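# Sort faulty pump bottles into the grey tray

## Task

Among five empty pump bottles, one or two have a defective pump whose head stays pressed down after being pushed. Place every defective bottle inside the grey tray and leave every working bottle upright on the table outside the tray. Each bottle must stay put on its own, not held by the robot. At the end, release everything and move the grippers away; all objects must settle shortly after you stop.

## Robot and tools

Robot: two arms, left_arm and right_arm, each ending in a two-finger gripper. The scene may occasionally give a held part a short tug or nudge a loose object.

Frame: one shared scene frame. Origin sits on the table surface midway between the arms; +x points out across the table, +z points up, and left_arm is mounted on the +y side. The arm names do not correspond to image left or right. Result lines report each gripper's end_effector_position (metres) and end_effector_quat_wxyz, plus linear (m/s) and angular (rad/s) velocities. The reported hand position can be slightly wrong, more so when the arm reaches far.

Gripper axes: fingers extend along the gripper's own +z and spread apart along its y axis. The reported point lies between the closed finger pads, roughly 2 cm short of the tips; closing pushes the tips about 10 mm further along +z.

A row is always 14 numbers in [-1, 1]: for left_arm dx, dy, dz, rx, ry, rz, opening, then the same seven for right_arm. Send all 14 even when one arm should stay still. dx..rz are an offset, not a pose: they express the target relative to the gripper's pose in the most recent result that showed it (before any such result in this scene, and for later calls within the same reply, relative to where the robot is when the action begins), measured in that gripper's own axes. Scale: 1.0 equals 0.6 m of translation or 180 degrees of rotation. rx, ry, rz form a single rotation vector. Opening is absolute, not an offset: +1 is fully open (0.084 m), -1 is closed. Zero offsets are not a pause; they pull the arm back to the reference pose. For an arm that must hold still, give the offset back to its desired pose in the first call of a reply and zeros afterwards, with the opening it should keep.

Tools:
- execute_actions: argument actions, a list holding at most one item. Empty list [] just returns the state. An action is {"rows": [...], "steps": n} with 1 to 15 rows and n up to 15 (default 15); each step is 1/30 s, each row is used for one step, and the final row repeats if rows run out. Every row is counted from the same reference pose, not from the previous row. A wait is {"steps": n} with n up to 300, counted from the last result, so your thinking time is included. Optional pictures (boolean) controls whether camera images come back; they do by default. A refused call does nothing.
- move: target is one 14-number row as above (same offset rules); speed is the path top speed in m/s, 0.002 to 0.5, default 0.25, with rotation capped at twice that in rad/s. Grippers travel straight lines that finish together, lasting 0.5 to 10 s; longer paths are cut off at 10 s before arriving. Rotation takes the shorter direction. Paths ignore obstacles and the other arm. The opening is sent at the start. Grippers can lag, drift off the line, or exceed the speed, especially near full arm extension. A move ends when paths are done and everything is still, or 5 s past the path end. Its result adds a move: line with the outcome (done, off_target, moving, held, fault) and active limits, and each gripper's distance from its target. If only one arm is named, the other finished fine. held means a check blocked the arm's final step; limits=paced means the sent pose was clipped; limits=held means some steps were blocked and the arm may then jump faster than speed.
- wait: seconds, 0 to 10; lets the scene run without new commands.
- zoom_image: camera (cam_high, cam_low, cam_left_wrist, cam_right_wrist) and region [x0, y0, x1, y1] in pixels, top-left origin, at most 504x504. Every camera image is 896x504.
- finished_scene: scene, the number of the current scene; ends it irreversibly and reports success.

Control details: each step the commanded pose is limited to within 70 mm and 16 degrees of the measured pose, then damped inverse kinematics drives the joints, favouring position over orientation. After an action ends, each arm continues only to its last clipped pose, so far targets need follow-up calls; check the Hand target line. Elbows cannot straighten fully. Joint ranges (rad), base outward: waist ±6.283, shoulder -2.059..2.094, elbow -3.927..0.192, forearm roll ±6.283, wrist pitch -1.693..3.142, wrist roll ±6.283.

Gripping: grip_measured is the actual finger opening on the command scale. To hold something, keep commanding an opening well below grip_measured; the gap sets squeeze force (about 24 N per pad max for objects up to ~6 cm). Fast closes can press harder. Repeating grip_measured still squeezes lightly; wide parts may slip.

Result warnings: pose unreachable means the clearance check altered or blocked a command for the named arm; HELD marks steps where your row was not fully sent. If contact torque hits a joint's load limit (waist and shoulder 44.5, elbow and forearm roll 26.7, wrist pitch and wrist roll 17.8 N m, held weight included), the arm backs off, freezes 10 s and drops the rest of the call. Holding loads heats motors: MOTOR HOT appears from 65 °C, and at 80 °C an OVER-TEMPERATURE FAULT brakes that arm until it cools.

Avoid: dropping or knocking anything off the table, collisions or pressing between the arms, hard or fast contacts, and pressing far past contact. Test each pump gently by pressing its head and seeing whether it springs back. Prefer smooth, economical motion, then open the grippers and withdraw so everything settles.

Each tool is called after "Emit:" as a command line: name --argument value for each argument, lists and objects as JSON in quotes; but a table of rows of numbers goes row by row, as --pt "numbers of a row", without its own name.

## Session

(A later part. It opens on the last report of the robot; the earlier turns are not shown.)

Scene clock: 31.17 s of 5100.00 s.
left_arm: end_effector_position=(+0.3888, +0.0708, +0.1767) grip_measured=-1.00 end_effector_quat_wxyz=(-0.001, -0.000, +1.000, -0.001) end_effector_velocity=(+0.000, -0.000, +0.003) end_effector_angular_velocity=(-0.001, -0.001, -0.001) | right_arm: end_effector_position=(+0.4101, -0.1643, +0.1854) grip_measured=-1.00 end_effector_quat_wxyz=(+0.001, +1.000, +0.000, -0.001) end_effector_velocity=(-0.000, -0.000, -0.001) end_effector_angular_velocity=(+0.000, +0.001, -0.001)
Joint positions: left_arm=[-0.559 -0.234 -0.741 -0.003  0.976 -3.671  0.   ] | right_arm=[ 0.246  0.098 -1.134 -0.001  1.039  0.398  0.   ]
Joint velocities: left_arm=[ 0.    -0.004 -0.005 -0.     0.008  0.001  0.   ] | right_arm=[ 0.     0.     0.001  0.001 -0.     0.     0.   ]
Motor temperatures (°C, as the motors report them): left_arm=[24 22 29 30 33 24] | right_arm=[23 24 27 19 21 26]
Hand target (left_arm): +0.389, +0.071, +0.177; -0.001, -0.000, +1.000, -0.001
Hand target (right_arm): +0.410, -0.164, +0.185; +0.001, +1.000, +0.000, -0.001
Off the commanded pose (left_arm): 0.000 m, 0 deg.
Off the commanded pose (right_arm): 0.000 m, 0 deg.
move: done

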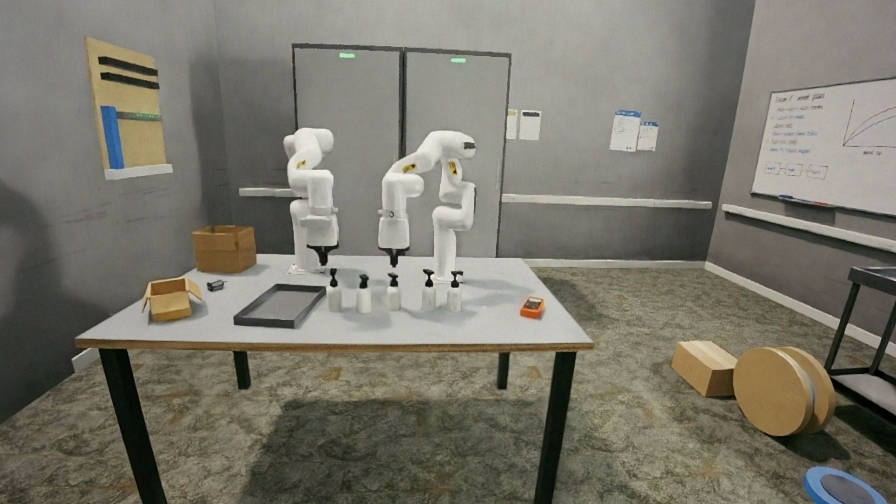

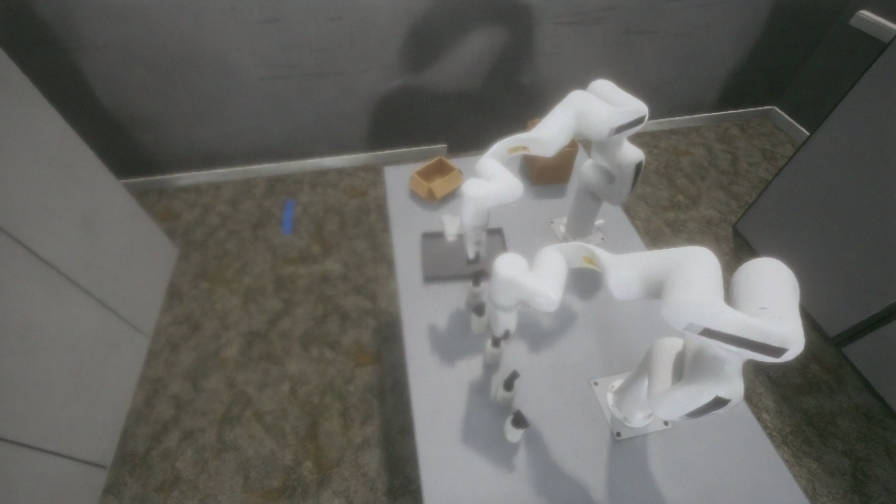

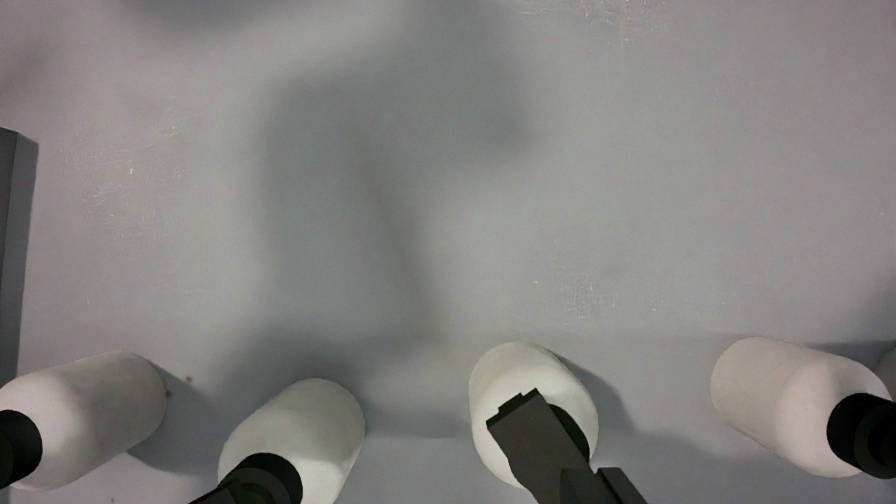

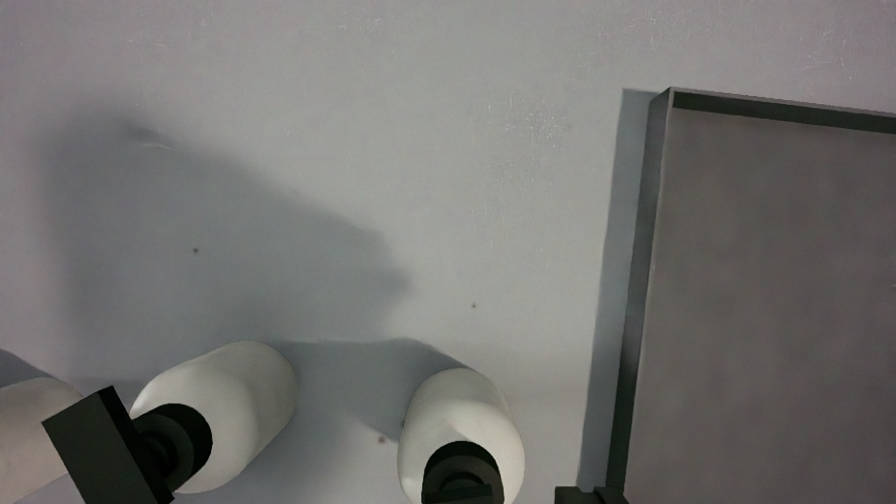

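Emit:
move --target '[0.15,0.55,-0.15,0,0,0,-1,0.001,-0.218,0.01,0,0,-0.157,0.1]' --speed 0.3

Emit:
move --target '[0,0,0,0,0,0,-1,0,0,0.11,0,0,0,0.1]' --speed 0.12

Emit:
execute_actions --actions '[{"rows":[[0,0,0,0,0,0,-1,0,0,0,0,0,0,-0.75]],"steps":12}]' --pictures false

Emit:
move --target '[0,0,0,0,0,0,-1,0,0,-0.27,0,0,0.157,-0.8]' --speed 0.3

Scene clock: 40.93 s of 5100.00 s.
left_arm: end_effector_position=(+0.2990, +0.4003, +0.2654) grip_measured=-1.00 end_effector_quat_wxyz=(-0.001, -0.000, +1.000, -0.001) end_effector_velocity=(-0.000, +0.002, +0.001) end_effector_angular_velocity=(-0.003, -0.002, +0.002) | right_arm: end_effector_position=(+0.4106, -0.0336, +0.1794) grip_measured=+0.09 end_effector_quat_wxyz=(+0.000, +0.970, +0.244, -0.001) end_effector_velocity=(-0.000, +0.001, +0.000) end_effector_angular_velocity=(-0.000, +0.000, +0.002)
Joint positions: left_arm=[ 0.466 -0.72  -0.631 -0.001  1.355 -2.647  0.   ] | right_arm=[ 0.465  0.318 -1.409  0.     1.093  0.123  0.048]
Joint velocities: left_arm=[ 0.011  0.004 -0.006 -0.004  0.002  0.01   0.   ] | right_arm=[ 0.001  0.001 -0.002 -0.     0.001 -0.001 -0.   ]
Motor temperatures (°C, as the motors report them): left_arm=[24 22 29 30 33 24] | right_arm=[23 24 27 19 21 26]
Hand target (left_arm): +0.299, +0.401, +0.266; -0.001, -0.000, +1.000, -0.001
Hand target (right_arm): +0.411, -0.033, +0.179; +0.000, +0.970, +0.244, -0.001
Off the commanded pose (left_arm): 0.001 m, 0 deg.
Off the commanded pose (right_arm): 0.000 m, 0 deg.
After step 90, 4.87 s passed at rest.
move: done; limits=paced

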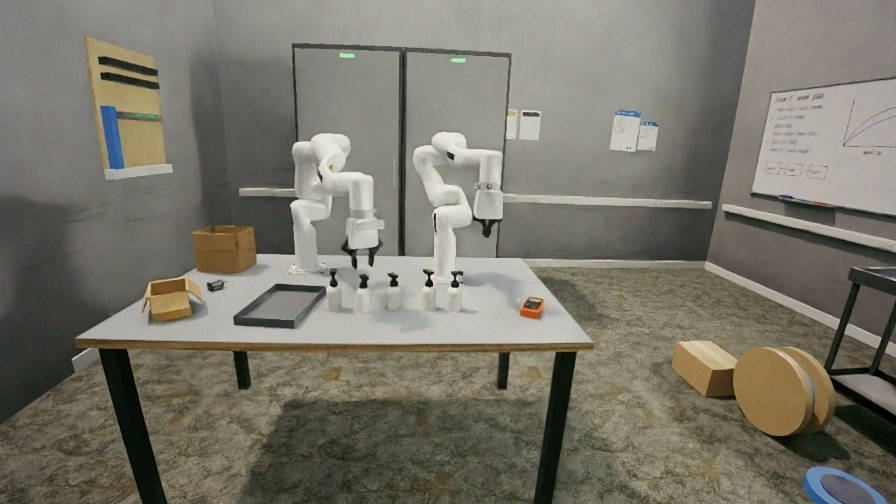

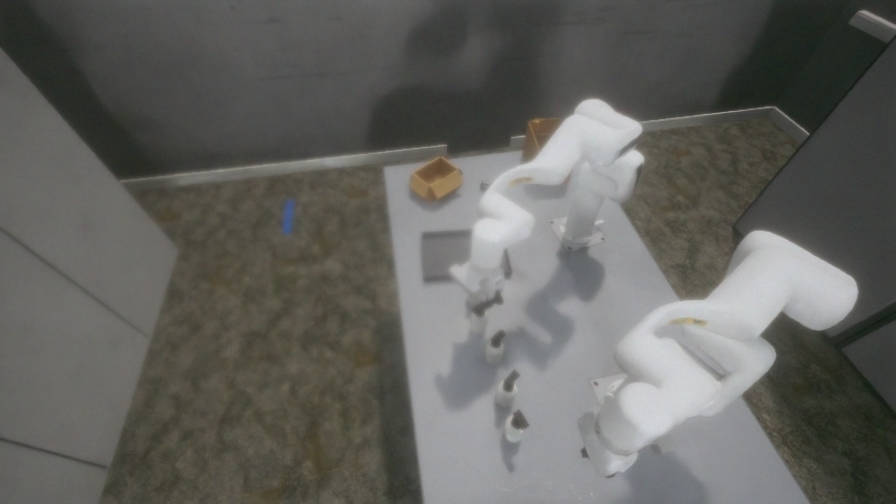

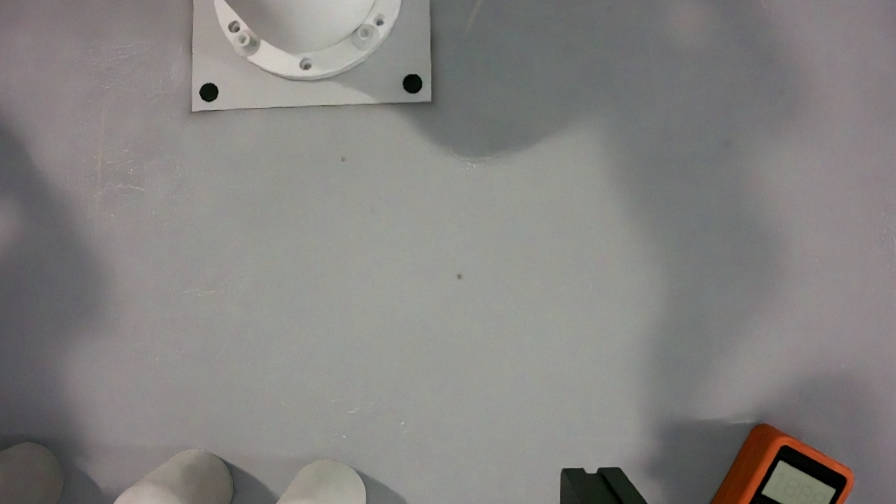

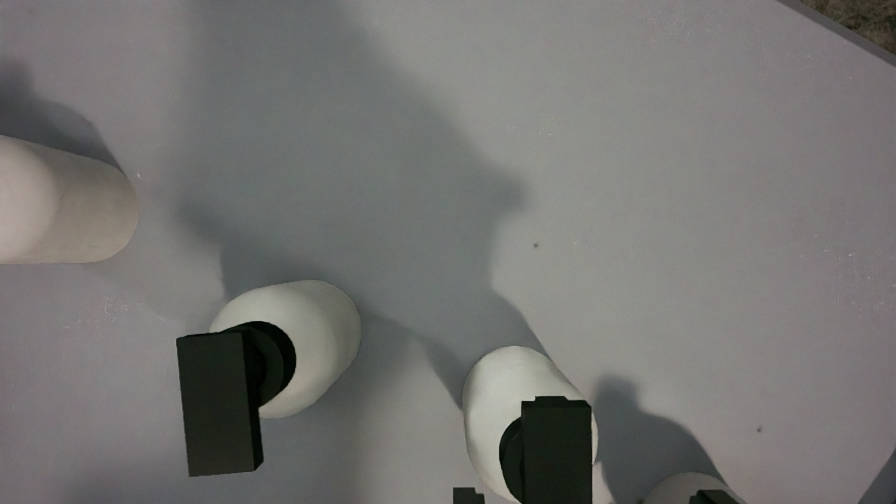

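Scene clock: 41.93 s of 5100.00 s.
left_arm: end_effector_position=(+0.2990, +0.4003, +0.2654) grip_measured=-1.00 end_effector_quat_wxyz=(-0.001, -0.000, +1.000, -0.001) end_effector_velocity=(+0.000, +0.000, -0.000) end_effector_angular_velocity=(-0.001, +0.001, -0.000) | right_arm: end_effector_position=(+0.4106, -0.0334, +0.1143) grip_measured=+0.09 end_effector_quat_wxyz=(+0.000, +0.970, +0.244, -0.001) end_effector_velocity=(-0.001, -0.000, -0.005) end_effector_angular_velocity=(-0.002, +0.003, -0.000)
Joint positions: left_arm=[ 0.466 -0.72  -0.631 -0.001  1.355 -2.647  0.   ] | right_arm=[ 0.465  0.394 -1.322  0.     0.929  0.123  0.048]
Joint velocities: left_arm=[ 0.001  0.002 -0.    -0.    -0.     0.001  0.   ] | right_arm=[ 0.     0.008  0.004  0.001 -0.008  0.     0.   ]
Motor temperatures (°C, as the motors report them): left_arm=[24 22 29 30 33 24] | right_arm=[23 24 27 19 21 26]
Hand target (left_arm): +0.299, +0.400, +0.265; -0.001, -0.000, +1.000, -0.001
Hand target (right_arm): +0.410, -0.034, +0.113; +0.000, +0.970, +0.244, -0.001
Off the commanded pose (left_arm): 0.000 m, 0 deg.
Off the commanded pose (right_arm): 0.001 m, 0 deg.
move: done

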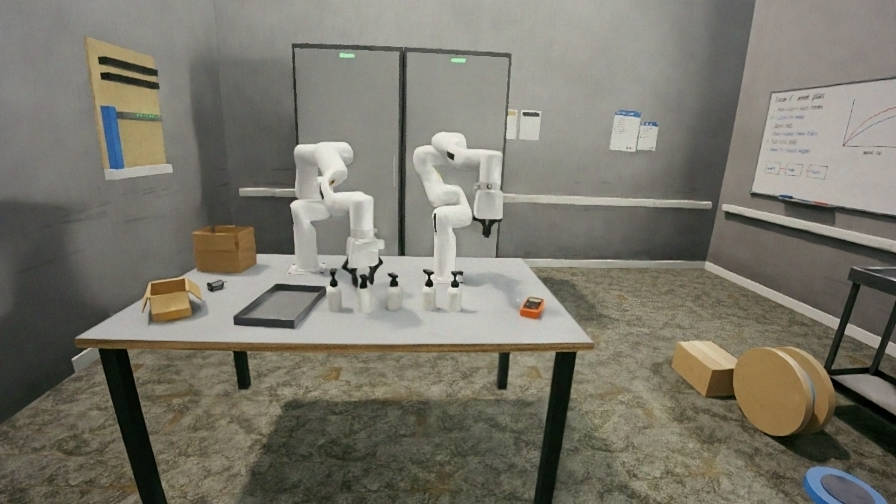

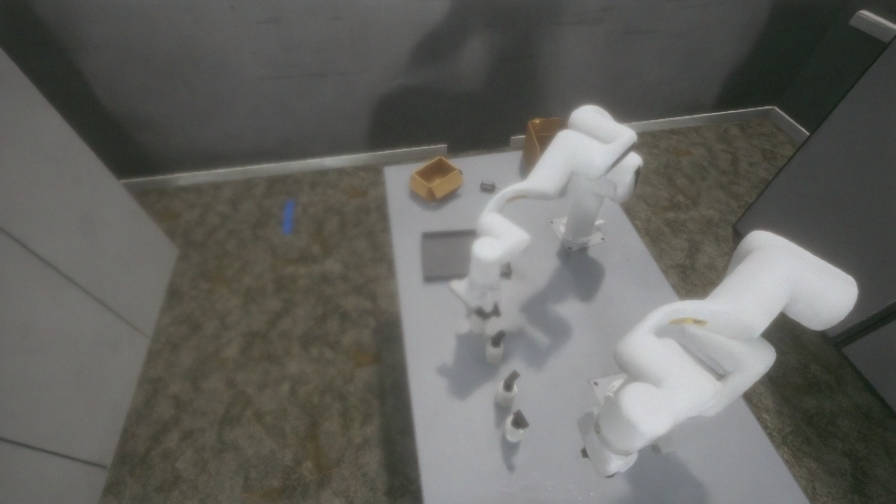

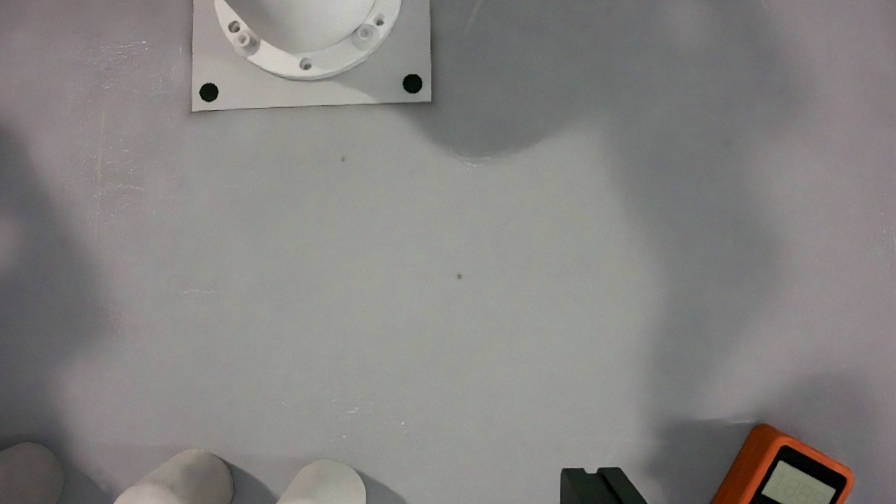

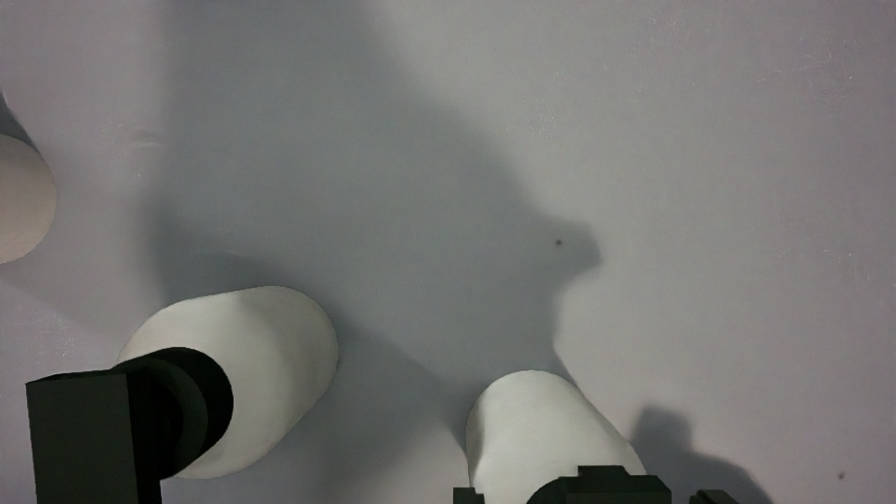

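Scene clock: 42.33 s of 5100.00 s.
left_arm: end_effector_position=(+0.2990, +0.4003, +0.2654) grip_measured=-1.00 end_effector_quat_wxyz=(-0.001, -0.000, +1.000, -0.001) end_effector_velocity=(+0.000, -0.000, -0.000) end_effector_angular_velocity=(-0.001, +0.001, -0.000) | right_arm: end_effector_position=(+0.4105, -0.0334, +0.1143) grip_measured=-0.39 end_effector_quat_wxyz=(+0.000, +0.970, +0.244, -0.001) end_effector_velocity=(+0.000, +0.000, +0.000) end_effector_angular_velocity=(+0.001, -0.000, -0.001)
Joint positions: left_arm=[ 0.466 -0.72  -0.631 -0.001  1.355 -2.647  0.   ] | right_arm=[ 0.465  0.394 -1.322  0.     0.929  0.123  0.027]
Joint velocities: left_arm=[-0.     0.001  0.    -0.    -0.    -0.     0.   ] | right_arm=[-0.     0.001 -0.002  0.001  0.001 -0.     0.   ]
Motor temperatures (°C, as the motors report them): left_arm=[24 22 29 30 33 24] | right_arm=[23 24 27 19 21 26]
Hand target (left_arm): +0.299, +0.400, +0.265; -0.001, -0.000, +1.000, -0.001
Hand target (right_arm): +0.411, -0.033, +0.114; +0.000, +0.970, +0.244, -0.001
Off the commanded pose (left_arm): 0.000 m, 0 deg.
Off the commanded pose (right_arm): 0.000 m, 0 deg.
Steps of this call (steps 1 to 12: all 12 steps of this action). Readings (end_effector_position):
1: left_arm (+0.2990, +0.4003, +0.2654) | right_arm (+0.4105, -0.0334, +0.1141)
2: left_arm (+0.2990, +0.4003, +0.2654) | right_arm (+0.4105, -0.0334, +0.1140)
4: left_arm (+0.2990, +0.4003, +0.2654) | right_arm (+0.4105, -0.0334, +0.1141)
8: left_arm (+0.2990, +0.4003, +0.2654) | right_arm (+0.4106, -0.0334, +0.1143)
12: the state above

Scene clock: 44.07 s of 5100.00 s.
left_arm: end_effector_position=(+0.2990, +0.4003, +0.2654) grip_measured=-1.00 end_effector_quat_wxyz=(-0.001, -0.000, +1.000, -0.001) end_effector_velocity=(-0.000, +0.000, -0.001) end_effector_angular_velocity=(-0.001, +0.002, -0.001) | right_arm: end_effector_position=(+0.4110, -0.0336, +0.2759) grip_measured=-0.39 end_effector_quat_wxyz=(+0.001, +1.000, +0.000, -0.001) end_effector_velocity=(+0.000, +0.000, +0.003) end_effector_angular_velocity=(+0.001, -0.001, -0.004)
Joint positions: left_arm=[ 0.466 -0.72  -0.631 -0.001  1.355 -2.647  0.   ] | right_arm=[ 0.464  0.274 -1.625 -0.     1.353  0.616  0.027]
Joint velocities: left_arm=[0.001 0.002 0.    0.    0.    0.002 0.   ] | right_arm=[ 0.     0.001 -0.01   0.     0.008  0.004 -0.   ]
Motor temperatures (°C, as the motors report them): left_arm=[24 22 29 30 33 24] | right_arm=[23 24 27 19 21 26]
Hand target (left_arm): +0.299, +0.400, +0.265; -0.001, -0.000, +1.000, -0.001
Hand target (right_arm): +0.411, -0.034, +0.276; +0.000, +1.000, -0.000, -0.001
Off the commanded pose (left_arm): 0.000 m, 0 deg.
Off the commanded pose (right_arm): 0.001 m, 0 deg.
move: done

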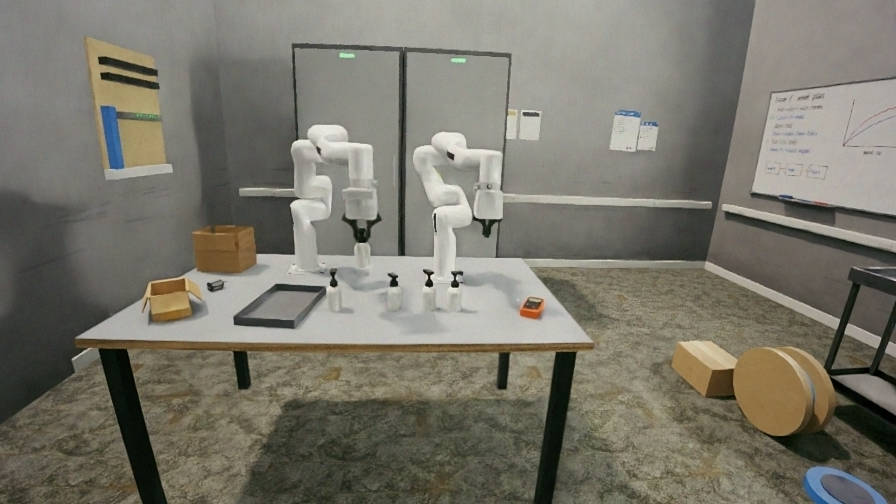

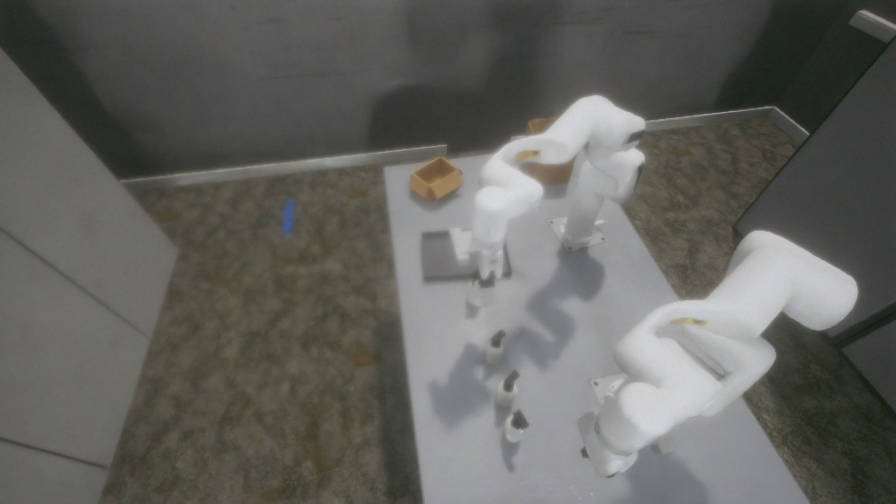

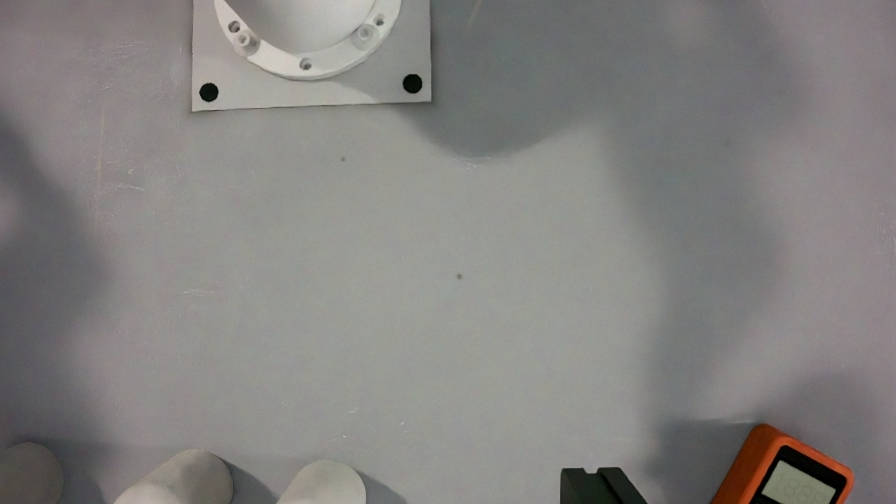

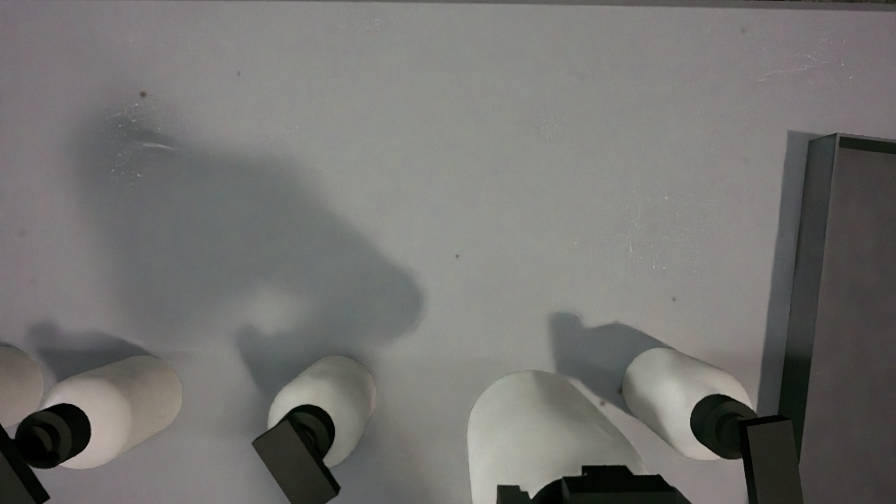

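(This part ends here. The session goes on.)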